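# Move tube rack from window bench to bookcase middle shelf

## Task

Carry the tube rack from the shelved bench by the window and set it on the bookcase's middle shelf, with every tube fully seated in the rack at the end. The rack and tubes must never touch the floor. The robot must release the rack and back away, and must not tip over or finish leaning. The result only counts if it stays in place without the robot holding it.

## Robot and tools

ROBOT. A Hello Robot Stretch 3 with one arm: a two-wheeled base, a lift riding on a vertical mast, and a telescoping arm that reaches out to the robot's right side. It cannot drive sideways, so moving the gripper forward or back means driving the base. The base is 0.33 m long and 0.34 m wide. It spins about the point midway between the drive wheels, 0.05 m behind the front edge. Stowed (arm in, wrist folded), the wrist pokes out up to 0.06 m on the right and a spin sweeps a 0.28 m radius; an unfolded, level gripper reaches past that circle.

FRAMES. Base frame: origin on the floor between the drive wheels, x forward, y left, z up. hand_pose is reported in this frame, at the point where closed fingertips meet; with all wrist joints at zero its x axis points up, y points back along the arm toward the mast, z toward the robot's rear. Odometry frame is the base frame as it was when the scene started.

execute_actions. Arguments: actions, a list holding exactly one action or nothing (empty just returns state and pictures); cameras, a list of names from head_camera, nav_camera, wrist_camera, all (omitted, null or ["all"] gives every camera, [] gives none). An action may contain base, joints, or both, plus optional contact_limits; its motions start together and may finish at different times.
- base: one command only. translate_m is a straight drive offset in metres from where the base last reported itself, positive forward, -1 to 1. rotate_rad is an on-the-spot turn offset in radians, positive counter-clockwise (left), -3.2 to 3.2.
- joints: a single object of absolute targets keyed by joint name: lift_m 0 to 1.1 (arm height); arm_m 0 to 0.52 (extension); wrist_yaw_rad -1.345 to 4.42 (0 along the arm, positive swings toward the front, 3.0 folds over the base); wrist_pitch_rad -1.57 to 0.451 (0 level, negative tips fingers down); wrist_roll_rad -2.911 to 2.911 (0 fingers side by side); gripper_m -0.089 to 0.179 (larger is wider; real fingertip gap is 0.007 m less when nearly shut, 0.025 m less when wide, zero below 0.007); head_pan_rad -3.953 to 1.73 (0 ahead, positive left, -1.57 along the arm); head_tilt_rad -1.53 to 0.419 (negative looks down). Done tolerances: 0.004 for metre joints, 0.02 rad for yaw, roll and head, 0.05 for pitch.
- contact_limits: only arm_m, a motor effort percentage 1 to 100 at which the arm halts with contact_stop (negative effort when retracting). It also caps holding force until the next action; too small stops instantly; values above the maximum are cut.
A joint or base you omit may still be driving toward its previous target. Unknown keys or out-of-range numbers make the whole call rejected with no motion. If a result reports a stop, any later motion, wait or finished_scene calls in that same reply are skipped.

wait: seconds 0 to 10; commands nothing, returns state and pictures. zoom_image: camera plus region [x0, y0, x1, y1] in pixels of that camera's most recent full image, origin top-left, at most 504 by 504. finished_scene: scene, the current scene's number; irreversible, and it reports success.

RESULTS. base_status and joint_status: done (for the base, wheels turned the commanded amount even if slipping), off_target (resting short and possibly still pushing), contact_stop, time_out, torque_fault (after the last three the target is dropped). on_its_own covers uncommanded joints; held at gives the held target, not the position. joint_positions, motor_effort (percent, positive toward higher values, bracket is the peak; readings carry fixed biases and noise). lidar_m: 12 ranges in metres, 30 degree sectors, first straight ahead then counter-clockwise (4th left, 7th behind, 10th right), plane 0.17 m above the floor, 0.15 to 12 m, blind to clear objects; the mast and a low lift hide some sectors. wrist_depth_mm and head_depth_mm: 7x7 grids of median depth (45 to 1000 and 280 to 4000 mm). base_odometry from wheels only; turned_by_wheels and turned_by_imu since the last result; base_tilt in degrees, forward and right positive, with a fixed bias up to about 4. The pictures line lists image order; the head_camera image arrives rotated sideways. Calibration: head_camera 896x504 pinhole, nav_camera 672x504 fisheye, wrist_camera 644x364 pinhole; head_camera and nav_camera turn with the head.

USE AND CAUTIONS. Fast driving (0.30 m/s, 1.9 rad/s) requires lift_m under 0.30, arm_m under 0.03 and wrist_yaw_rad over 2.54; otherwise 0.10 m/s and 0.63 rad/s. Fold or unfold the wrist only with lift_m between 0.32 and 0.95, wrist_pitch_rad -0.4 and roll near 0; once folded the lift may go down to 0.25. With yaw below -0.4 keep pitch at -0.5 or lower. To grasp, command gripper_m below the object's width; to release, open at least 0.02 past the touching value; readings do not confirm a hold, and over-squeezing triggers a stall guard. Arm and lift go slack after contact_stop; a slack lift can sag under load or be pushed up by closing fingers. Wrist, head and base push without stopping; prolonged strain shuts a wrist servo off for 10 s. To avoid tipping, do not push hard with the gripper above about 0.45 m, do not repeat a push after a stop, and do not drive while gripping something fixed; if snagged, reverse the last move in small steps, free the gripper, and lower the lift to about 0.2 if still leaning. Avoid drops, slams and hard impacts; objects may occasionally be nudged by outside forces.

Each tool is called as a command line: name --argument value for each argument, lists and objects as JSON in quotes; but a table of rows of numbers goes row by row, as --pt "numbers of a row", without its own name.

## Session

execute_actions --actions '[]'

Scene clock: 0.00 s.
base_odometry: x=+0.000 y=+0.000 heading=+0.000 (m, m, rad; odometry frame)
turned_by_wheels: +0.000 (rad since the last result)
turned_by_imu: +0.000 (rad since the last result)
base_tilt: forward=+0.0 right=+2.8 (deg)
lidar_m: 2.03 1.87 2.22 1.79 2.16 1.56 1.20 1.15 1.33 1.75 1.78 1.92
head_depth_mm: 1918 2790 3008 2963 2930 2897 2545 / 1908 2768 2808 2792 2729 2720 2574 / 1897 2606 2605 2620 2560 2548 2490 / 1889 2476 2480 2464 2439 2265 2195 / 1874 2375 2367 2345 2264 2226 2207 / 1871 2248 2226 2190 2163 2107 2102 / 1851 2153 2125 2099 2047 2007 2005
base_status: not commanded
joint_positions: lift_m=+0.392 arm_m=+0.001 wrist_yaw_rad=+3.132 wrist_pitch_rad=-0.556 wrist_roll_rad=-0.002 gripper_m=+0.037 head_pan_rad=-0.005 head_tilt_rad=-0.017
joint_status: not commanded
motor_effort: left_wheel=+0 right_wheel=+0 lift_m=+22 arm_m=+0 wrist_yaw_rad=+1 wrist_pitch_rad=+4 wrist_roll_rad=+0 gripper_m=+1 head_pan_rad=+0 head_tilt_rad=+2 (%)
hand_pose: x=-0.0192 y=+0.0588 z=+0.3751 quat_wxyz=(+0.198, +0.680, +0.191, +0.680) (m; base frame)
wrist_depth_mm: - - - - - - - / - - - - - - - / - - - - - 981 968 / 820 833 806 822 791 793 798 / 691 688 677 671 680 656 657 / 595 588 585 591 589 572 564 / 516 524 - - 496 502 495
pictures: head_camera (sideways: a quarter turn clockwise sets it upright), nav_camera (sideways: a quarter turn counterclockwise sets it upright), wrist_camera
Images, in order (width x height): head_camera 896x504, nav_camera 672x504, wrist_camera 644x364.

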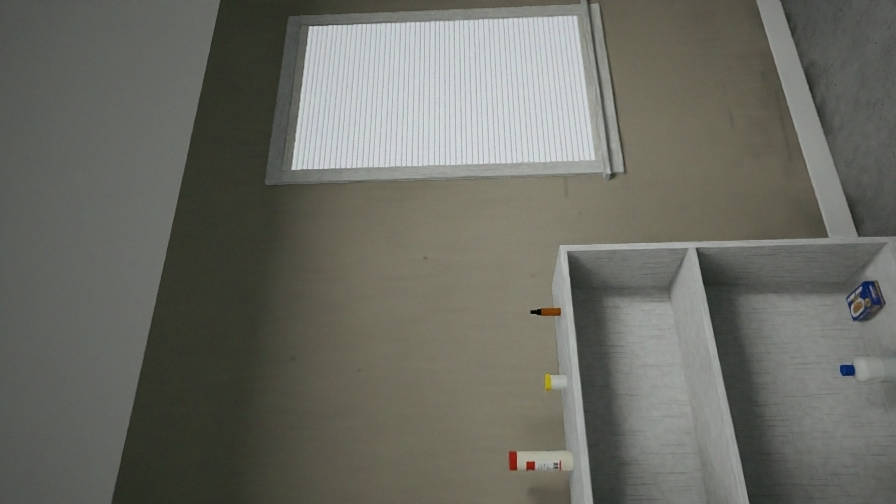

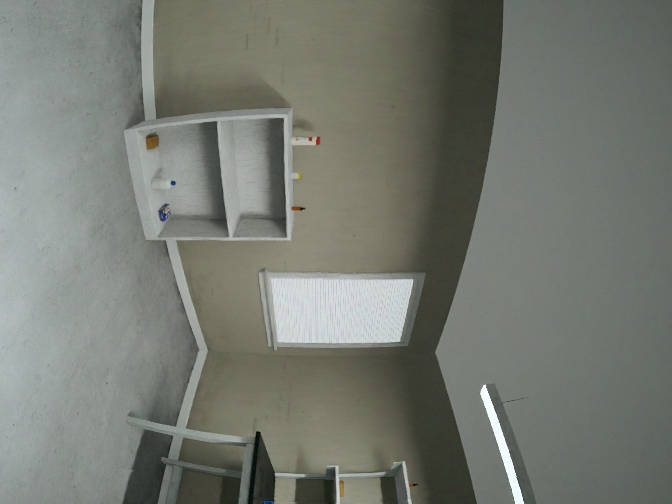

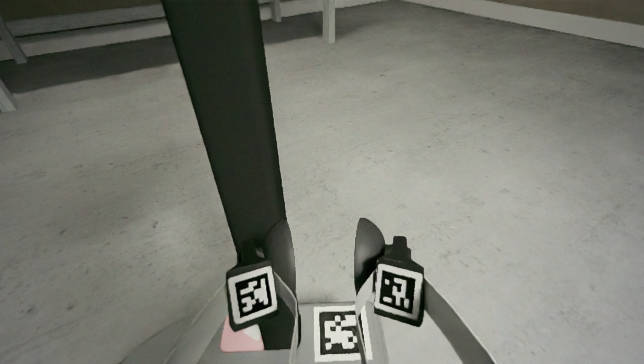

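execute_actions --actions '[{"joints":{"head_pan_rad":1.2,"head_tilt_rad":-0.35}}]' --cameras '["head_camera","nav_camera"]'

Scene clock: 1.27 s.
base_odometry: x=+0.000 y=+0.000 heading=+0.000 (m, m, rad; odometry frame)
turned_by_wheels: +0.000 (rad since the last result)
turned_by_imu: +0.000 (rad since the last result)
base_tilt: forward=+0.0 right=+2.8 (deg)
lidar_m: 2.03 1.87 2.23 1.79 2.16 1.56 1.19 1.15 1.33 1.75 1.78 1.91
head_depth_mm: 2019 2120 2220 2311 2430 2025 1591 / 2165 2267 2359 2510 2581 2032 1583 / 2332 2431 2568 2722 2786 2035 1601 / 2504 2646 2810 2999 2865 2060 1617 / 2711 2877 3031 3256 2914 2079 1610 / 2649 2727 2842 2949 2885 1998 1620 / 2419 2472 2570 2534 2649 2099 1634
base_status: not commanded
joint_positions: lift_m=+0.392 arm_m=+0.001 wrist_yaw_rad=+3.132 wrist_pitch_rad=-0.556 wrist_roll_rad=-0.002 gripper_m=+0.037 head_pan_rad=+1.193 head_tilt_rad=-0.346
joint_status: all done
motor_effort: left_wheel=+1(1) right_wheel=+0(0) lift_m=+21(21) arm_m=+0(0) wrist_yaw_rad=+1(0) wrist_pitch_rad=+4(4) wrist_roll_rad=+0(0) gripper_m=+0(1) head_pan_rad=+4(49) head_tilt_rad=-2(28) (%)
hand_pose: x=-0.0192 y=+0.0588 z=+0.3751 quat_wxyz=(+0.198, +0.680, +0.191, +0.680) (m; base frame)
wrist_depth_mm: - - - - - - - / - - - - - - - / - - - - - 986 975 / 836 825 802 808 793 793 789 / 694 686 667 672 685 662 663 / 589 586 590 591 591 569 567 / 517 525 - - 495 502 494
pictures: head_camera (sideways: a quarter turn clockwise sets it upright), nav_camera (sideways: a quarter turn counterclockwise sets it upright)
camera_calibration (this result's frames):
head_camera: T_world_to_cam=[[-0.163756, -0.290995, -0.942606, 1.24905], [-0.942256, 0.329086, 0.0621023, -0.0690574], [0.292127, 0.898345, -0.328082, 0.378646], [0, 0, 0, 1]] pos_world=[0.0288583, 0.0460399, 1.30588]
nav_camera: T_world_to_cam=[[0.0875316, 0.261079, 0.961341, -1.20488], [0.914815, -0.403026, 0.0261579, 0.012434], [0.394275, 0.877159, -0.274117, 0.322567], [0, 0, 0, 1]] pos_world=[-0.0330899, 0.0366378, 1.2464]
Images, in order (width x height): head_camera 896x504, nav_camera 672x504.

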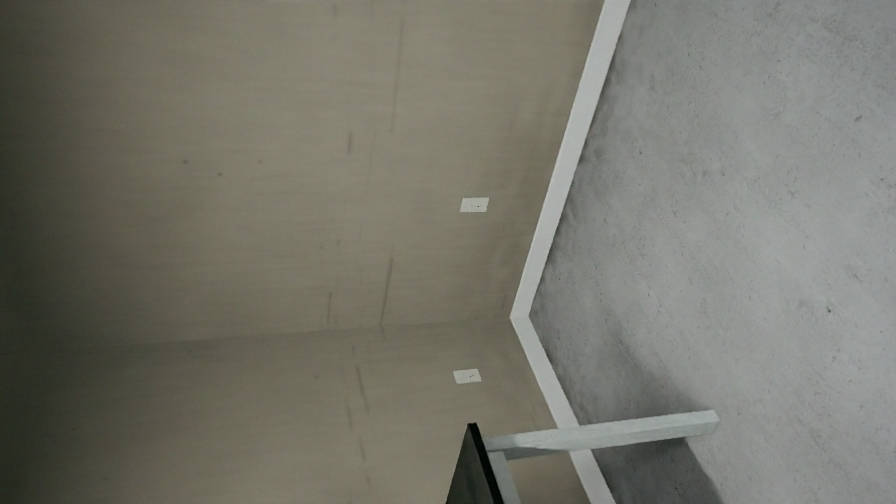

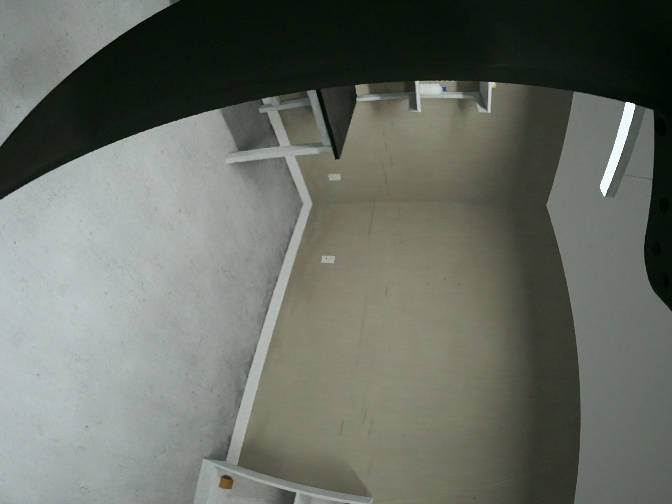

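Wrong way; the window bench is right.

execute_actions --actions '[{"joints":{"head_pan_rad":-1.1,"head_tilt_rad":-0.3}}]' --cameras '["head_camera","nav_camera"]'

Scene clock: 2.97 s.
base_odometry: x=+0.000 y=+0.000 heading=+0.000 (m, m, rad; odometry frame)
turned_by_wheels: +0.000 (rad since the last result)
turned_by_imu: +0.000 (rad since the last result)
base_tilt: forward=-0.1 right=+2.8 (deg)
lidar_m: 2.03 1.87 2.23 1.79 2.16 1.55 1.19 1.15 1.33 1.76 1.78 1.91
head_depth_mm: 2261 2376 2471 2514 2681 1964 1637 / 2207 2328 2462 2199 2674 2137 1646 / 2253 2336 2442 2269 2688 2142 1655 / 2220 2351 2442 2317 2341 2058 1663 / 2190 2351 2431 2053 2653 2178 1675 / 2216 2318 2425 2031 2675 2200 1684 / 2206 2328 2457 2163 2693 2201 1683
base_status: not commanded
joint_positions: lift_m=+0.392 arm_m=+0.001 wrist_yaw_rad=+3.132 wrist_pitch_rad=-0.556 wrist_roll_rad=-0.002 gripper_m=+0.037 head_pan_rad=-1.093 head_tilt_rad=-0.310
joint_status: all done
motor_effort: left_wheel=+0(0) right_wheel=+0(0) lift_m=+21(21) arm_m=+0(0) wrist_yaw_rad=+1(0) wrist_pitch_rad=+4(4) wrist_roll_rad=+0(0) gripper_m=+0(1) head_pan_rad=-4(47) head_tilt_rad=+5(13) (%)
hand_pose: x=-0.0192 y=+0.0588 z=+0.3751 quat_wxyz=(+0.198, +0.680, +0.191, +0.680) (m; base frame)
wrist_depth_mm: - - - - - - - / - - - - - - - / - - - - - 985 961 / 837 822 811 807 794 796 784 / 691 684 684 679 664 670 656 / 591 588 588 587 592 571 565 / 518 523 - - 495 495 492
pictures: head_camera (sideways: a quarter turn clockwise sets it upright), nav_camera (sideways: a quarter turn counterclockwise sets it upright)
camera_calibration (this result's frames):
head_camera: T_world_to_cam=[[-0.0970064, 0.284595, -0.953727, 1.26317], [0.865119, 0.497894, 0.0605795, -0.0781027], [0.492096, -0.819211, -0.294508, 0.333731], [0, 0, 0, 1]] pos_world=[0.0258761, -0.0472092, 1.30774]
nav_camera: T_world_to_cam=[[0.124082, -0.20686, 0.97047, -1.21703], [-0.904393, -0.425978, 0.0248347, 0.0252528], [0.408261, -0.880768, -0.239939, 0.277998], [0, 0, 0, 1]] pos_world=[0.0603547, 0.00385344, 1.24717]
Images, in order (width x height): head_camera 896x504, nav_camera 672x504.

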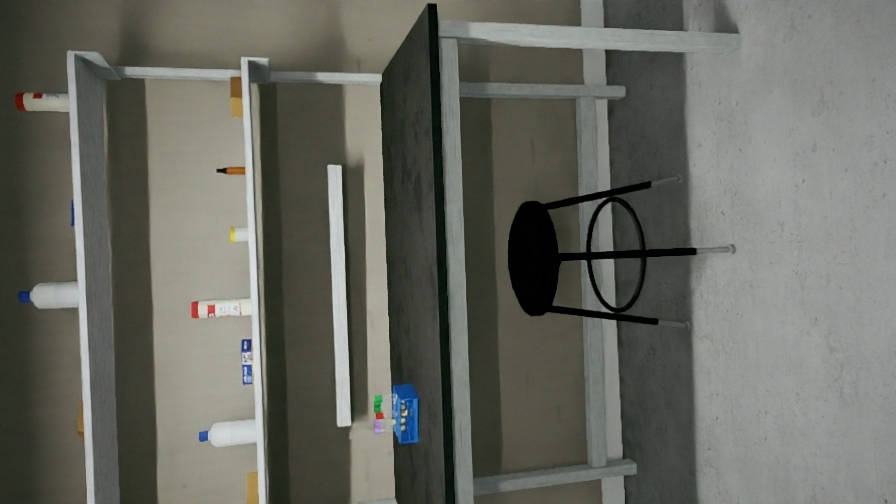

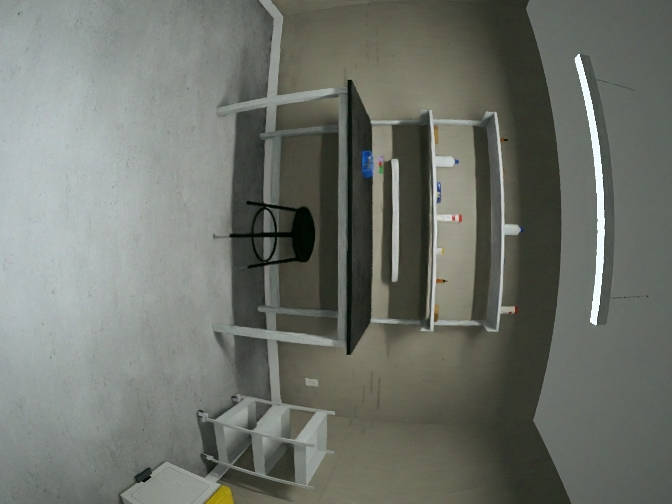

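execute_actions --actions '[{"base":{"rotate_rad":-0.55},"joints":{"lift_m":0.25}}]' --cameras '[]'

execute_actions --actions '[{"base":{"translate_m":0.8}}]' --cameras '[]'

execute_actions --actions '[{"base":{"translate_m":0.8}}]' --cameras '[]'

execute_actions --actions '[{"base":{"rotate_rad":0.86},"joints":{"head_pan_rad":-1.57,"head_tilt_rad":-0.6}}]' --cameras '["head_camera"]'

execute_actions --actions '[{"joints":{"lift_m":0.93,"wrist_pitch_rad":-0.4}}]' --cameras '[]'

Scene clock: 5.43 s.
base_odometry: x=+0.000 y=+0.000 heading=-0.550 (m, m, rad; odometry frame)
turned_by_wheels: -0.550 (rad since the last result)
turned_by_imu: -0.549 (rad since the last result)
base_tilt: forward=-0.1 right=+2.6 (deg)
lidar_m: 1.91 2.03 1.87 2.22 2.26 2.14 1.55 1.21 1.15 1.33 1.76 1.78
head_depth_mm: 1830 1903 1978 2066 2149 1676 1635 / 2052 2138 2208 2259 2338 2101 1648 / 2312 2388 2538 2359 2270 2012 1656 / 2620 2772 2878 3008 2618 2158 1666 / 2522 2646 2770 2856 2944 2188 1684 / 2416 2501 2602 2702 2723 2099 1689 / 2279 2340 2417 2155 2573 2227 1694
base_status: done
joint_positions: lift_m=+0.250 arm_m=+0.001 wrist_yaw_rad=+3.132 wrist_pitch_rad=-0.557 wrist_roll_rad=-0.002 gripper_m=+0.037 head_pan_rad=-1.093 head_tilt_rad=-0.310
joint_status: all done
motor_effort: left_wheel=+3(12) right_wheel=-2(8) lift_m=+17(21) arm_m=+0(0) wrist_yaw_rad=+1(0) wrist_pitch_rad=+4(4) wrist_roll_rad=+0(0) gripper_m=+0(1) head_pan_rad=-4(4) head_tilt_rad=+6(6) (%)
hand_pose: x=-0.0192 y=+0.0586 z=+0.2330 quat_wxyz=(+0.198, +0.680, +0.192, +0.680) (m; base frame)
wrist_depth_mm: - - - - - - - / - - - 963 955 939 938 / 759 753 - 721 735 714 697 / 605 602 577 589 583 575 571 / 497 515 - - 488 481 471 / 442 - - - 426 411 409 / - - - - - 358 358
pictures: none
No camera images: the call's "cameras" was empty. Leave "cameras" out to get every camera's image.

Scene clock: 9.90 s.
base_odometry: x=+0.682 y=-0.418 heading=-0.550 (m, m, rad; odometry frame)
turned_by_wheels: +0.000 (rad since the last result)
turned_by_imu: -0.001 (rad since the last result)
base_tilt: forward=+0.1 right=+2.8 (deg)
lidar_m: 1.11 1.87 1.52 1.55 2.43 2.29 2.34 1.60 1.57 1.60 1.12 1.29
head_depth_mm: 2270 2348 2443 2541 2620 2046 1638 / 2185 2290 2406 2448 1457 1546 1597 / 2029 2125 2219 1564 2449 2138 1669 / 1878 1982 2059 1588 2200 2087 1660 / 1715 1850 1929 1619 2084 2037 1625 / 1668 1737 1812 1664 1144 1371 1581 / 1580 1649 1715 1682 1073 1380 1690
base_status: done
joint_positions: lift_m=+0.250 arm_m=+0.001 wrist_yaw_rad=+3.132 wrist_pitch_rad=-0.558 wrist_roll_rad=-0.002 gripper_m=+0.037 head_pan_rad=-1.093 head_tilt_rad=-0.310
joint_status: not commanded
motor_effort: left_wheel=+4(16) right_wheel=-3(7) lift_m=+17(16) arm_m=+0(0) wrist_yaw_rad=+1(0) wrist_pitch_rad=+5(4) wrist_roll_rad=+0(0) gripper_m=+0(0) head_pan_rad=-4(3) head_tilt_rad=+5(5) (%)
hand_pose: x=-0.0192 y=+0.0586 z=+0.2329 quat_wxyz=(+0.198, +0.680, +0.192, +0.680) (m; base frame)
wrist_depth_mm: - - - - - - - / - - - 967 980 950 922 / 758 750 - 731 728 718 701 / 605 594 574 584 579 572 571 / 500 511 - - 480 478 472 / 440 - - - 422 409 407 / - - - - - 361 357
pictures: none
No camera images: the call's "cameras" was empty. Leave "cameras" out to get every camera's image.

Scene clock: 14.37 s.
base_odometry: x=+1.364 y=-0.836 heading=-0.550 (m, m, rad; odometry frame)
turned_by_wheels: +0.000 (rad since the last result)
turned_by_imu: -0.001 (rad since the last result)
base_tilt: forward=-0.1 right=+2.7 (deg)
lidar_m: 0.32 1.45 1.42 1.19 1.63 3.55 2.81 2.04 1.32 0.80 0.76 0.95
head_depth_mm: 1379 1422 1530 1513 892 630 490 / 1287 1323 1396 1413 898 635 492 / 1190 1239 1304 1333 904 639 494 / 1119 1148 1218 1242 910 643 497 / 1058 1070 1137 1177 872 628 500 / 1003 1013 1076 1101 927 628 503 / 946 964 1010 1038 945 659 506
base_status: done
joint_positions: lift_m=+0.250 arm_m=+0.001 wrist_yaw_rad=+3.132 wrist_pitch_rad=-0.558 wrist_roll_rad=-0.002 gripper_m=+0.037 head_pan_rad=-1.093 head_tilt_rad=-0.310
joint_status: not commanded
motor_effort: left_wheel=+4(13) right_wheel=-3(5) lift_m=+17(17) arm_m=-1(1) wrist_yaw_rad=+0(0) wrist_pitch_rad=+5(4) wrist_roll_rad=+0(0) gripper_m=+0(1) head_pan_rad=-4(3) head_tilt_rad=+6(5) (%)
hand_pose: x=-0.0192 y=+0.0586 z=+0.2329 quat_wxyz=(+0.198, +0.680, +0.192, +0.680) (m; base frame)
wrist_depth_mm: - - - - - - - / - - - 963 969 929 918 / 761 749 - 739 718 707 705 / 600 602 579 585 584 570 565 / 495 513 - - 480 475 472 / 445 - - - 426 410 405 / - - - - - 358 357
pictures: none
No camera images: the call's "cameras" was empty. Leave "cameras" out to get every camera's image.

Scene clock: 16.13 s.
base_odometry: x=+1.364 y=-0.836 heading=+0.310 (m, m, rad; odometry frame)
turned_by_wheels: +0.860 (rad since the last result)
turned_by_imu: +0.858 (rad since the last result)
base_tilt: forward=+0.0 right=+2.7 (deg)
lidar_m: 1.42 1.19 1.42 2.92 3.54 2.24 1.82 0.80 0.76 0.95 0.32 1.26
head_depth_mm: 968 1032 1050 671 555 450 1263 / 953 1015 1061 675 558 450 1243 / 934 985 1072 740 562 453 1223 / 916 984 1056 746 566 456 412 / 901 981 1041 755 570 460 405 / 885 964 1027 763 574 462 405 / 867 931 1007 803 581 466 398
base_status: done
joint_positions: lift_m=+0.250 arm_m=+0.001 wrist_yaw_rad=+3.132 wrist_pitch_rad=-0.558 wrist_roll_rad=-0.002 gripper_m=+0.037 head_pan_rad=-1.563 head_tilt_rad=-0.593
joint_status: all done
motor_effort: left_wheel=-3(10) right_wheel=+2(8) lift_m=+17(17) arm_m=+0(0) wrist_yaw_rad=+0(0) wrist_pitch_rad=+4(4) wrist_roll_rad=+0(0) gripper_m=+1(0) head_pan_rad=-3(35) head_tilt_rad=-4(27) (%)
hand_pose: x=-0.0192 y=+0.0586 z=+0.2329 quat_wxyz=(+0.198, +0.680, +0.192, +0.680) (m; base frame)
wrist_depth_mm: - - - - - - - / - - - 993 959 938 923 / 757 752 - 731 723 710 698 / 600 592 586 584 579 571 567 / 495 512 - - 482 476 477 / 439 - - - 425 408 411 / - - - - - 359 356
pictures: head_camera (sideways: a quarter turn clockwise sets it upright)
camera_calibration (this result's frames):
head_camera: T_world_to_cam=[[0.0404871, 0.552161, -0.832754, 1.10451], [0.99696, 0.0331998, 0.0704838, -0.091777], [0.0665656, -0.833076, -0.549138, 0.667671], [0, 0, 0, 1]] pos_world=[0.00233578, -0.0505975, 1.29289]
Images, in order (width x height): head_camera 896x504.

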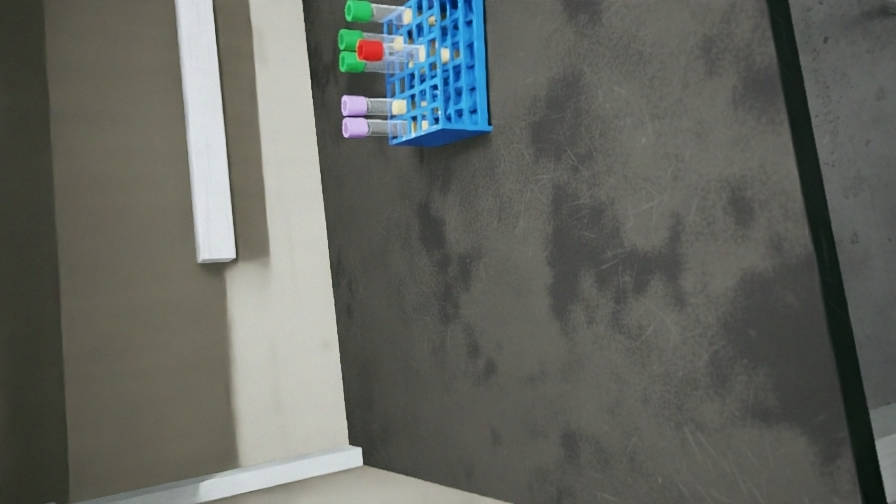

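Scene clock: 23.13 s.
base_odometry: x=+1.364 y=-0.836 heading=+0.310 (m, m, rad; odometry frame)
turned_by_wheels: +0.000 (rad since the last result)
turned_by_imu: +0.001 (rad since the last result)
base_tilt: forward=+0.0 right=+2.8 (deg)
lidar_m: 1.42 1.20 1.41 2.93 3.55 2.25 1.81 0.80 0.76 0.95 0.32 1.26
head_depth_mm: 968 1035 1045 670 554 468 - / 949 1013 1062 675 559 464 - / 934 986 1074 738 562 461 - / 919 981 1051 745 566 463 - / 897 979 1046 753 571 460 - / 885 961 1027 761 575 462 397 / 867 928 1012 804 580 465 399
base_status: not commanded
joint_positions: lift_m=+0.930 arm_m=+0.001 wrist_yaw_rad=+3.132 wrist_pitch_rad=-0.420 wrist_roll_rad=-0.002 gripper_m=+0.037 head_pan_rad=-1.563 head_tilt_rad=-0.593
joint_status: all done
motor_effort: left_wheel=-3(3) right_wheel=+2(2) lift_m=+26(27) arm_m=+0(0) wrist_yaw_rad=+0(1) wrist_pitch_rad=+6(6) wrist_roll_rad=+0(0) gripper_m=+0(0) head_pan_rad=-3(3) head_tilt_rad=-3(4) (%)
hand_pose: x=-0.0190 y=+0.0781 z=+0.9420 quat_wxyz=(+0.151, +0.691, +0.144, +0.692) (m; base frame)
wrist_depth_mm: - - - - - - - / - - - - - - - / - - - - - - - / - - - - - - - / - - - - - - - / - - - - - - - / - - - - - - -
pictures: none
No camera images: the call's "cameras" was empty. Leave "cameras" out to get every camera's image.

execute_actions --actions '[{"base":{"translate_m":-0.45},"joints":{"wrist_yaw_rad":1.57,"gripper_m":0.17}}]' --cameras '[]'

execute_actions --actions '[{"joints":{"wrist_pitch_rad":0,"lift_m":0.95,"arm_m":0.4,"head_pan_rad":-1.3}}]' --cameras '["head_camera","wrist_camera"]'

Scene clock: 29.10 s.
base_odometry: x=+0.936 y=-0.973 heading=+0.310 (m, m, rad; odometry frame)
turned_by_wheels: +0.000 (rad since the last result)
turned_by_imu: +0.001 (rad since the last result)
base_tilt: forward=-0.1 right=+2.8 (deg)
lidar_m: 1.85 1.59 1.89 2.91 3.45 1.82 1.55 0.93 0.54 0.67 1.05 0.67
head_depth_mm: 1064 1134 1049 724 553 496 - / 1044 1120 1067 731 557 492 - / 1028 1099 1081 740 562 494 - / 1010 1069 1100 747 567 499 1277 / 986 1054 1113 753 571 500 1318 / 973 1029 1114 763 575 490 1388 / 959 1015 1094 700 581 479 1397
base_status: done
joint_positions: lift_m=+0.930 arm_m=+0.001 wrist_yaw_rad=+1.572 wrist_pitch_rad=-0.420 wrist_roll_rad=-0.002 gripper_m=+0.170 head_pan_rad=-1.563 head_tilt_rad=-0.593
joint_status: all done
motor_effort: left_wheel=-3(9) right_wheel=+3(3) lift_m=+26(26) arm_m=-1(0) wrist_yaw_rad=-3(3) wrist_pitch_rad=+6(6) wrist_roll_rad=+0(0) gripper_m=+1(85) head_pan_rad=-3(4) head_tilt_rad=-3(4) (%)
hand_pose: x=+0.2028 y=-0.1459 z=+0.9420 quat_wxyz=(+0.594, +0.593, -0.383, +0.386) (m; base frame)
wrist_depth_mm: - - - - - - 906 / - - - - - 580 564 / - - - - 460 377 369 / - - - - 642 297 275 / - - - - - - 226 / - - - - - - 204 / - - - - - - -
pictures: none
No camera images: the call's "cameras" was empty. Leave "cameras" out to get every camera's image.

Scene clock: 33.23 s.
base_odometry: x=+0.936 y=-0.973 heading=+0.310 (m, m, rad; odometry frame)
turned_by_wheels: +0.000 (rad since the last result)
turned_by_imu: +0.000 (rad since the last result)
base_tilt: forward=+0.0 right=+2.8 (deg)
lidar_m: 1.85 1.59 1.89 2.90 3.43 1.82 1.54 0.93 0.54 0.68 1.05 0.67
head_depth_mm: 975 1037 1122 695 554 488 1272 / 983 1042 - 698 559 492 1276 / 982 1048 1136 708 562 494 1311 / 991 1053 1136 714 566 498 1311 / 996 1055 1108 719 570 550 1328 / 1008 1097 1130 729 575 561 1338 / 1012 1106 1147 769 579 567 1337
base_status: not commanded
joint_positions: lift_m=+0.950 arm_m=+0.400 wrist_yaw_rad=+1.570 wrist_pitch_rad=-0.023 wrist_roll_rad=-0.002 gripper_m=+0.170 head_pan_rad=-1.307 head_tilt_rad=-0.593
joint_status: all done
motor_effort: left_wheel=-3(3) right_wheel=+3(3) lift_m=+26(29) arm_m=+2(7) wrist_yaw_rad=+0(4) wrist_pitch_rad=+7(7) wrist_roll_rad=+0(0) gripper_m=+0(0) head_pan_rad=+5(28) head_tilt_rad=-4(4) (%)
hand_pose: x=+0.2343 y=-0.5448 z=+1.0585 quat_wxyz=(+0.507, +0.505, -0.493, +0.495) (m; base frame)
wrist_depth_mm: - - - - 636 650 574 / - - - - - 707 582 / - - - - - 711 577 / - - - - - 736 588 / - - - - 650 696 572 / - 458 457 446 317 314 436 / - 328 334 331 268 249 298
pictures: head_camera (sideways: a quarter turn clockwise sets it upright), wrist_camera
camera_calibration (this result's frames):
head_camera: T_world_to_cam=[[-0.100644, 0.544419, -0.832754, 1.10537], [0.956065, 0.284557, 0.0704838, -0.0915276], [0.275338, -0.789073, -0.549138, 0.666398], [0, 0, 0, 1]] pos_world=[0.0152702, -0.0499017, 1.29289]
wrist_camera: T_world_to_cam=[[-0.0169543, -0.999509, -0.0263629, -0.514603], [-0.144136, 0.0285345, -0.989146, 1.13754], [0.989413, -0.0129705, -0.144549, 0.075257], [0, 0, 0, 1]] pos_world=[0.0807759, -0.545834, 1.12251]
Images, in order (width x height): head_camera 896x504, wrist_camera 644x364.

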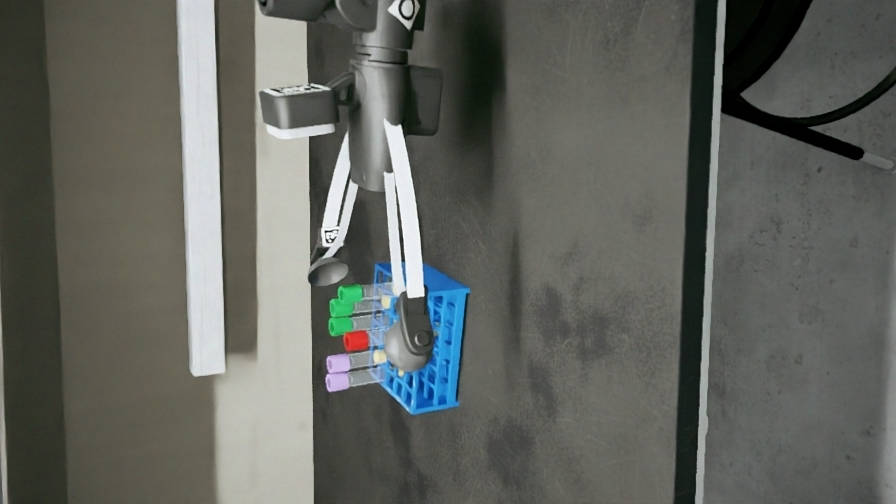

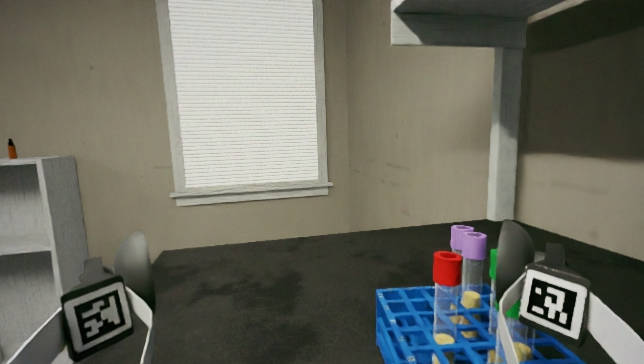

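execute_actions --actions '[{"base":{"translate_m":-0.1},"joints":{"arm_m":0.495}}]' --cameras '[]'

execute_actions --actions '[{"joints":{"lift_m":0.825}}]' --cameras '["head_camera","wrist_camera"]'

Scene clock: 35.30 s.
base_odometry: x=+0.841 y=-1.004 heading=+0.310 (m, m, rad; odometry frame)
turned_by_wheels: +0.000 (rad since the last result)
turned_by_imu: +0.001 (rad since the last result)
base_tilt: forward=-0.1 right=+2.8 (deg)
lidar_m: 1.95 1.68 1.96 2.90 3.34 1.74 1.44 0.85 0.80 0.52 0.69 0.76
head_depth_mm: 990 1054 1149 724 554 809 1218 / 996 1058 1168 734 558 828 1275 / 1002 1070 1084 738 562 877 1249 / 1010 1075 1094 746 567 1447 1317 / 1017 1087 1147 755 571 1467 1314 / 1022 1090 1126 728 576 1465 1326 / 1035 1125 1148 750 580 1509 1342
base_status: done
joint_positions: lift_m=+0.950 arm_m=+0.495 wrist_yaw_rad=+1.570 wrist_pitch_rad=-0.023 wrist_roll_rad=-0.002 gripper_m=+0.170 head_pan_rad=-1.307 head_tilt_rad=-0.593
joint_status: all done
motor_effort: left_wheel=-3(9) right_wheel=+3(5) lift_m=+26(26) arm_m=+2(5) wrist_yaw_rad=+0(1) wrist_pitch_rad=+7(7) wrist_roll_rad=+0(0) gripper_m=+0(0) head_pan_rad=+4(4) head_tilt_rad=-4(4) (%)
hand_pose: x=+0.2343 y=-0.6398 z=+1.0585 quat_wxyz=(+0.507, +0.505, -0.493, +0.495) (m; base frame)
wrist_depth_mm: - - - - 697 653 505 / - - - - 981 677 513 / - - - - - 693 482 / - - - - - 706 506 / - - 700 415 656 642 528 / - 463 454 324 405 431 433 / - 327 337 286 296 321 306
pictures: none
No camera images: the call's "cameras" was empty. Leave "cameras" out to get every camera's image.

Scene clock: 37.57 s.
base_odometry: x=+0.841 y=-1.004 heading=+0.310 (m, m, rad; odometry frame)
turned_by_wheels: +0.000 (rad since the last result)
turned_by_imu: -0.004 (rad since the last result)
base_tilt: forward=+0.0 right=+2.7 (deg)
lidar_m: 1.95 1.68 1.96 2.91 3.37 1.73 1.44 0.85 0.80 0.52 0.69 0.76
head_depth_mm: 996 1054 1054 665 554 812 880 / 998 1062 1145 673 557 830 1274 / 1005 1064 1083 707 561 877 1253 / 1012 1073 1097 762 567 1452 1321 / 1016 1084 1111 760 570 1460 1326 / 1025 1088 1126 728 574 1466 1329 / 1027 1122 1146 744 580 1518 1336
base_status: not commanded
joint_positions: lift_m=+0.845 arm_m=+0.495 wrist_yaw_rad=+1.570 wrist_pitch_rad=+0.008 wrist_roll_rad=+0.000 gripper_m=+0.170 head_pan_rad=-1.307 head_tilt_rad=-0.594
joint_status: lift_m contact_stop (moved -0.105 of -0.125)
on_its_own: lift_m is slack since a contact_stop, until your next command for it (your +0.825 is given up)
motor_effort: left_wheel=+5(9) right_wheel=-6(8) lift_m=+21(21) arm_m=-1(2) wrist_yaw_rad=+0(9) wrist_pitch_rad=-2(19) wrist_roll_rad=-1(3) gripper_m=+1(1) head_pan_rad=+4(4) head_tilt_rad=-3(4) (%)
hand_pose: x=+0.2351 y=-0.6402 z=+0.9619 quat_wxyz=(+0.499, +0.498, -0.502, +0.502) (m; base frame)
wrist_depth_mm: - - - - 775 680 506 / - - - - - 692 462 / - - - - - 696 498 / - - - - 834 663 522 / - 429 408 273 308 411 363 / 268 257 253 248 243 239 241 / - 178 183 181 178 175 165
pictures: head_camera (sideways: a quarter turn clockwise sets it upright), wrist_camera
camera_calibration (this result's frames):
head_camera: T_world_to_cam=[[-0.100776, 0.544769, -0.832509, 1.10505], [0.956054, 0.284588, 0.0704951, -0.0915422], [0.275326, -0.788819, -0.549509, 0.66688], [0, 0, 0, 1]] pos_world=[0.0152723, -0.0498972, 1.29287]
wrist_camera: T_world_to_cam=[[-0.016328, -0.999452, -0.0288079, -0.610229], [-0.112979, 0.0304714, -0.99313, 1.04263], [0.993463, -0.0129612, -0.113414, 0.02836], [0, 0, 0, 1]] pos_world=[0.0796562, -0.641297, 1.0211]
Images, in order (width x height): head_camera 896x504, wrist_camera 644x364.

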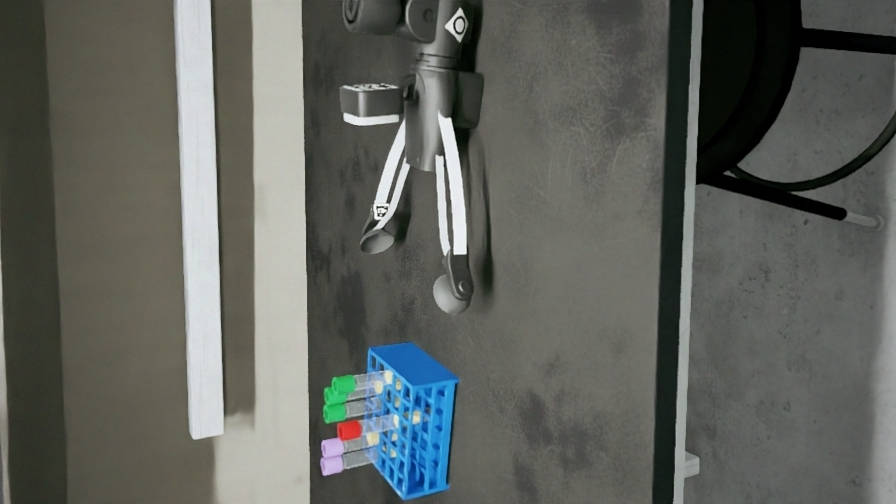

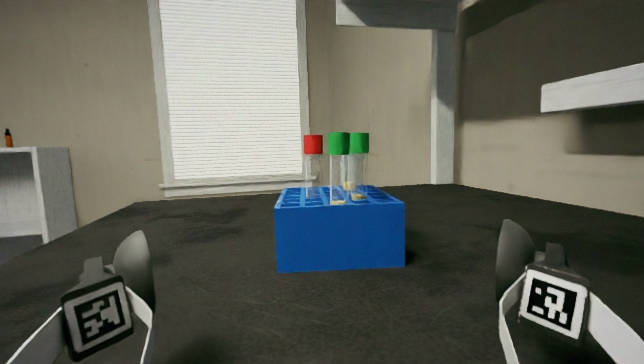

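execute_actions --actions '[{"base":{"translate_m":0.17},"joints":{"lift_m":0.855,"wrist_pitch_rad":-0.2,"arm_m":0.51}}]' --cameras '["wrist_camera"]'

execute_actions --actions '[{"joints":{"gripper_m":0.04}}]' --cameras '[]'

execute_actions --actions '[{"joints":{"lift_m":0.9}}]' --cameras '["head_camera","wrist_camera"]'

Scene clock: 40.40 s.
base_odometry: x=+1.002 y=-0.952 heading=+0.310 (m, m, rad; odometry frame)
turned_by_wheels: +0.000 (rad since the last result)
turned_by_imu: -0.168 (rad since the last result)
base_tilt: forward=+0.0 right=+2.7 (deg)
lidar_m: 0.63 1.56 1.73 2.91 2.93 1.89 1.58 0.96 0.84 0.54 1.02 0.62
head_depth_mm: 1008 1072 1116 669 554 488 1214 / 994 1061 1146 673 558 492 1300 / 988 1050 1082 706 563 481 1281 / 979 1036 1100 766 566 483 1320 / 968 1028 1115 736 572 474 1329 / 955 1016 1104 684 577 477 1332 / 948 1012 1088 707 580 479 1337
base_status: done
joint_positions: lift_m=+0.856 arm_m=+0.510 wrist_yaw_rad=+1.577 wrist_pitch_rad=-0.145 wrist_roll_rad=+0.001 gripper_m=+0.170 head_pan_rad=-1.307 head_tilt_rad=-0.594
joint_status: wrist_pitch_rad off_target (ended at -0.145, target -0.200); the others done
motor_effort: left_wheel=-8(8) right_wheel=+11(14) lift_m=+12(22) arm_m=+2(2) wrist_yaw_rad=-9(10) wrist_pitch_rad=-16(17) wrist_roll_rad=-2(2) gripper_m=+1(0) head_pan_rad=+4(4) head_tilt_rad=-4(4) (%)
hand_pose: x=+0.2287 y=-0.6532 z=+0.9335 quat_wxyz=(+0.534, +0.536, -0.461, +0.464) (m; base frame)
wrist_depth_mm: - - - - 745 496 365 / - - - - 763 535 431 / - - - - 744 561 434 / 453 434 233 257 393 379 369 / 270 264 238 249 247 261 240 / 192 188 186 183 181 179 180 / - 142 146 144 142 140 134
pictures: wrist_camera
camera_calibration (this result's frames):
wrist_camera: T_world_to_cam=[[-0.014233, -0.999528, -0.0272187, -0.626104], [-0.26321, 0.0300067, -0.964272, 1.0212], [0.964634, -0.00656023, -0.263513, 0.182168], [0, 0, 0, 1]] pos_world=[0.0841535, -0.655256, 1.01568]
Images, in order (width x height): wrist_camera 644x364.

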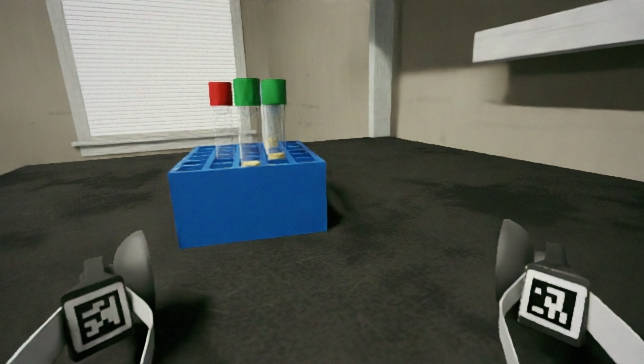

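Scene clock: 42.20 s.
base_odometry: x=+1.002 y=-0.952 heading=+0.310 (m, m, rad; odometry frame)
turned_by_wheels: +0.000 (rad since the last result)
turned_by_imu: +0.000 (rad since the last result)
base_tilt: forward=+0.0 right=+2.8 (deg)
lidar_m: 0.63 1.55 1.73 2.91 2.94 1.89 1.58 0.96 0.84 0.54 1.02 0.62
head_depth_mm: 1010 1071 1113 669 555 489 1218 / 1000 1058 1150 674 558 491 1305 / 989 1052 1082 706 563 480 1277 / 978 1040 1101 714 567 484 1319 / 970 1026 1109 725 572 474 1323 / 959 1018 1100 684 576 476 1332 / 949 1014 1091 708 581 479 1335
base_status: not commanded
joint_positions: lift_m=+0.856 arm_m=+0.510 wrist_yaw_rad=+1.577 wrist_pitch_rad=-0.145 wrist_roll_rad=+0.001 gripper_m=+0.040 head_pan_rad=-1.307 head_tilt_rad=-0.594
joint_status: all done
motor_effort: left_wheel=-8(7) right_wheel=+11(11) lift_m=+11(12) arm_m=+2(3) wrist_yaw_rad=-9(9) wrist_pitch_rad=-16(16) wrist_roll_rad=-2(2) gripper_m=+0(82) head_pan_rad=+5(4) head_tilt_rad=-4(3) (%)
hand_pose: x=+0.2287 y=-0.6532 z=+0.9335 quat_wxyz=(+0.534, +0.536, -0.461, +0.464) (m; base frame)
wrist_depth_mm: - - - - 736 497 367 / - - - - 759 530 432 / - - - - 738 562 437 / 453 433 233 258 394 379 371 / 271 262 239 251 257 243 239 / 192 189 198 183 185 178 176 / 149 148 140 144 139 141 139
pictures: none
No camera images: the call's "cameras" was empty. Leave "cameras" out to get every camera's image.

Scene clock: 43.43 s.
base_odometry: x=+1.002 y=-0.952 heading=+0.310 (m, m, rad; odometry frame)
turned_by_wheels: +0.000 (rad since the last result)
turned_by_imu: +0.001 (rad since the last result)
base_tilt: forward=+0.0 right=+2.7 (deg)
lidar_m: 0.63 1.56 1.73 2.91 2.93 1.89 1.59 0.96 0.84 0.54 1.02 0.62
head_depth_mm: 1008 1075 1119 694 554 489 1218 / 994 1061 1153 697 558 491 1297 / 984 1051 1075 708 562 481 1259 / 978 1036 1096 714 565 483 1315 / 965 1026 1103 720 570 473 1319 / 955 1013 1099 681 575 476 1331 / 950 1010 1087 705 579 477 1342
base_status: not commanded
joint_positions: lift_m=+0.900 arm_m=+0.510 wrist_yaw_rad=+1.572 wrist_pitch_rad=-0.217 wrist_roll_rad=+0.001 gripper_m=+0.040 head_pan_rad=-1.307 head_tilt_rad=-0.594
joint_status: all done
on_its_own: wrist_pitch_rad moved -0.072 to your old target -0.200
motor_effort: left_wheel=+1(8) right_wheel=-1(11) lift_m=+26(26) arm_m=+2(3) wrist_yaw_rad=-3(9) wrist_pitch_rad=+5(16) wrist_roll_rad=-2(2) gripper_m=+0(0) head_pan_rad=+4(4) head_tilt_rad=-4(4) (%)
hand_pose: x=+0.2237 y=-0.6544 z=+0.9597 quat_wxyz=(+0.551, +0.552, -0.442, +0.443) (m; base frame)
wrist_depth_mm: - - - - 726 477 359 / - - - - 740 542 430 / - - 671 750 695 546 434 / 455 437 252 346 402 390 382 / 302 293 244 261 286 272 268 / 226 222 231 215 216 209 207 / 181 179 170 174 169 170 168
pictures: head_camera (sideways: a quarter turn clockwise sets it upright), wrist_camera
camera_calibration (this result's frames):
head_camera: T_world_to_cam=[[-0.100776, 0.544769, -0.832509, 1.10505], [0.956054, 0.284588, 0.0704951, -0.0915422], [0.275326, -0.788819, -0.549509, 0.66688], [0, 0, 0, 1]] pos_world=[0.0152723, -0.0498972, 1.29287]
wrist_camera: T_world_to_cam=[[-0.0207294, -0.999455, -0.0256883, -0.626698], [-0.332106, 0.0311184, -0.942729, 1.04068], [0.943014, -0.011011, -0.33257, 0.262146], [0, 0, 0, 1]] pos_world=[0.0854186, -0.655855, 1.05216]
Images, in order (width x height): head_camera 896x504, wrist_camera 644x364.

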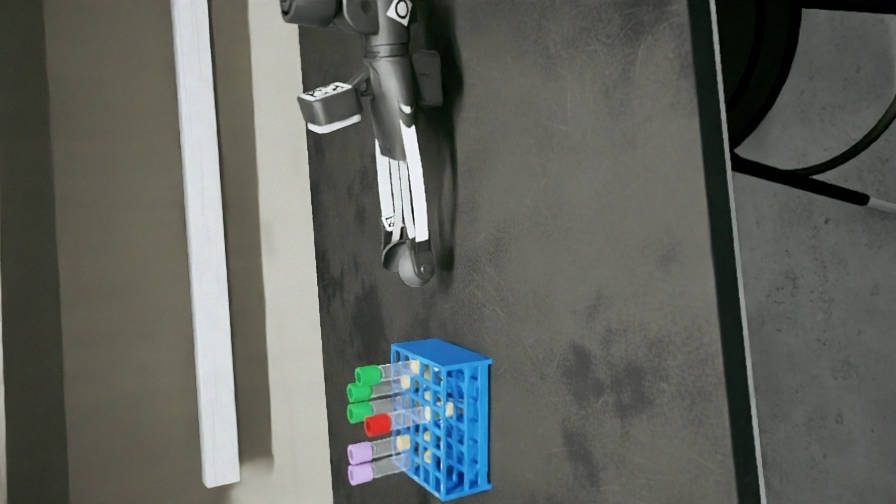

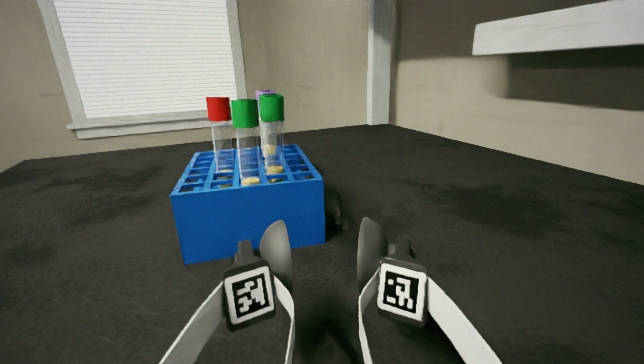

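execute_actions --actions '[{"joints":{"lift_m":0.888,"arm_m":0.46,"gripper_m":0.175}}]' --cameras '[]'

execute_actions --actions '[{"base":{"translate_m":0.14}}]' --cameras '["head_camera","wrist_camera"]'

Scene clock: 45.40 s.
base_odometry: x=+1.002 y=-0.952 heading=+0.310 (m, m, rad; odometry frame)
turned_by_wheels: +0.000 (rad since the last result)
turned_by_imu: +0.000 (rad since the last result)
base_tilt: forward=+0.0 right=+2.8 (deg)
lidar_m: 0.63 1.56 1.73 2.91 2.93 1.89 1.59 0.96 0.84 0.54 1.02 0.62
head_depth_mm: 1006 1073 1113 666 554 488 1215 / 998 1061 1145 671 558 490 1299 / 984 1048 1078 680 562 480 1253 / 976 1039 1094 749 566 483 1319 / 964 1023 1103 752 571 472 1323 / 956 1016 1100 681 574 475 1330 / 947 1012 1086 704 579 477 1339
base_status: not commanded
joint_positions: lift_m=+0.888 arm_m=+0.460 wrist_yaw_rad=+1.572 wrist_pitch_rad=-0.218 wrist_roll_rad=+0.001 gripper_m=+0.175 head_pan_rad=-1.307 head_tilt_rad=-0.594
joint_status: all done
motor_effort: left_wheel=+2(2) right_wheel=-1(1) lift_m=+17(22) arm_m=-2(1) wrist_yaw_rad=-3(3) wrist_pitch_rad=+5(5) wrist_roll_rad=-2(2) gripper_m=+1(83) head_pan_rad=+4(4) head_tilt_rad=-4(4) (%)
hand_pose: x=+0.2236 y=-0.6051 z=+0.9481 quat_wxyz=(+0.551, +0.552, -0.442, +0.443) (m; base frame)
wrist_depth_mm: - - - - 748 575 403 / - - - - 780 594 466 / - - - 700 662 566 471 / 415 403 332 241 363 359 348 / 276 273 250 245 255 264 246 / 217 203 201 198 195 192 197 / - 160 162 159 158 156 149
pictures: none
No camera images: the call's "cameras" was empty. Leave "cameras" out to get every camera's image.

Scene clock: 47.77 s.
base_odometry: x=+1.136 y=-0.909 heading=+0.310 (m, m, rad; odometry frame)
turned_by_wheels: +0.000 (rad since the last result)
turned_by_imu: +0.000 (rad since the last result)
base_tilt: forward=+0.2 right=+2.7 (deg)
lidar_m: 1.70 1.44 1.64 2.75 3.01 2.06 1.72 1.07 0.59 0.64 0.97 0.49
head_depth_mm: 956 1018 1100 668 555 449 1265 / 946 1009 1089 670 557 451 1221 / 934 989 1077 691 561 454 1251 / 928 985 1067 686 566 456 1255 / 918 972 1057 689 570 459 1229 / 909 977 1052 761 575 462 1242 / 902 979 1046 771 580 465 419
base_status: done
joint_positions: lift_m=+0.888 arm_m=+0.460 wrist_yaw_rad=+1.572 wrist_pitch_rad=-0.218 wrist_roll_rad=+0.001 gripper_m=+0.175 head_pan_rad=-1.307 head_tilt_rad=-0.594
joint_status: not commanded
motor_effort: left_wheel=+1(6) right_wheel=-1(4) lift_m=+17(16) arm_m=-2(3) wrist_yaw_rad=-2(2) wrist_pitch_rad=+5(5) wrist_roll_rad=-2(2) gripper_m=-1(0) head_pan_rad=+4(4) head_tilt_rad=-3(3) (%)
hand_pose: x=+0.2236 y=-0.6051 z=+0.9481 quat_wxyz=(+0.551, +0.552, -0.442, +0.443) (m; base frame)
wrist_depth_mm: - - - - 643 519 374 / - - - - 660 539 421 / - - - 95 660 531 431 / 417 404 219 212 368 359 347 / 276 273 155 148 204 263 246 / 217 125 122 109 116 176 197 / - 97 100 110 122 156 149
pictures: head_camera (sideways: a quarter turn clockwise sets it upright), wrist_camera
camera_calibration (this result's frames):
head_camera: T_world_to_cam=[[-0.100776, 0.544769, -0.832509, 1.10505], [0.956054, 0.284588, 0.0704951, -0.0915422], [0.275326, -0.788819, -0.549509, 0.66688], [0, 0, 0, 1]] pos_world=[0.0152723, -0.0498972, 1.29287]
wrist_camera: T_world_to_cam=[[-0.0212659, -0.999444, -0.0256747, -0.577586], [-0.332673, 0.031291, -0.942523, 1.0282], [0.942803, -0.0115023, -0.333153, 0.259167], [0, 0, 0, 1]] pos_world=[0.0854264, -0.606457, 1.04061]
Images, in order (width x height): head_camera 896x504, wrist_camera 644x364.

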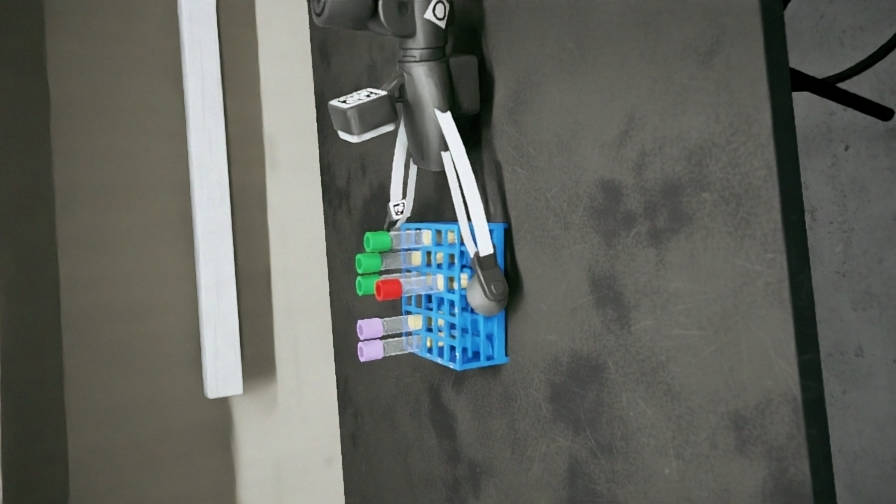

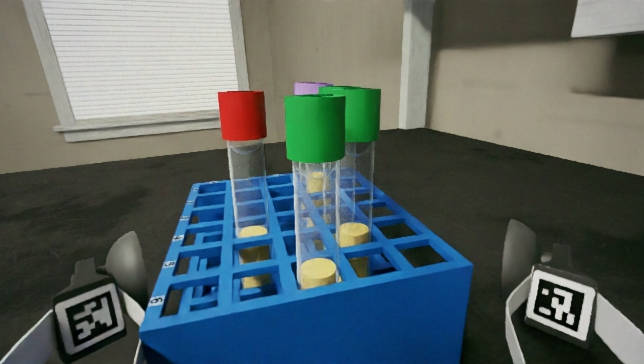

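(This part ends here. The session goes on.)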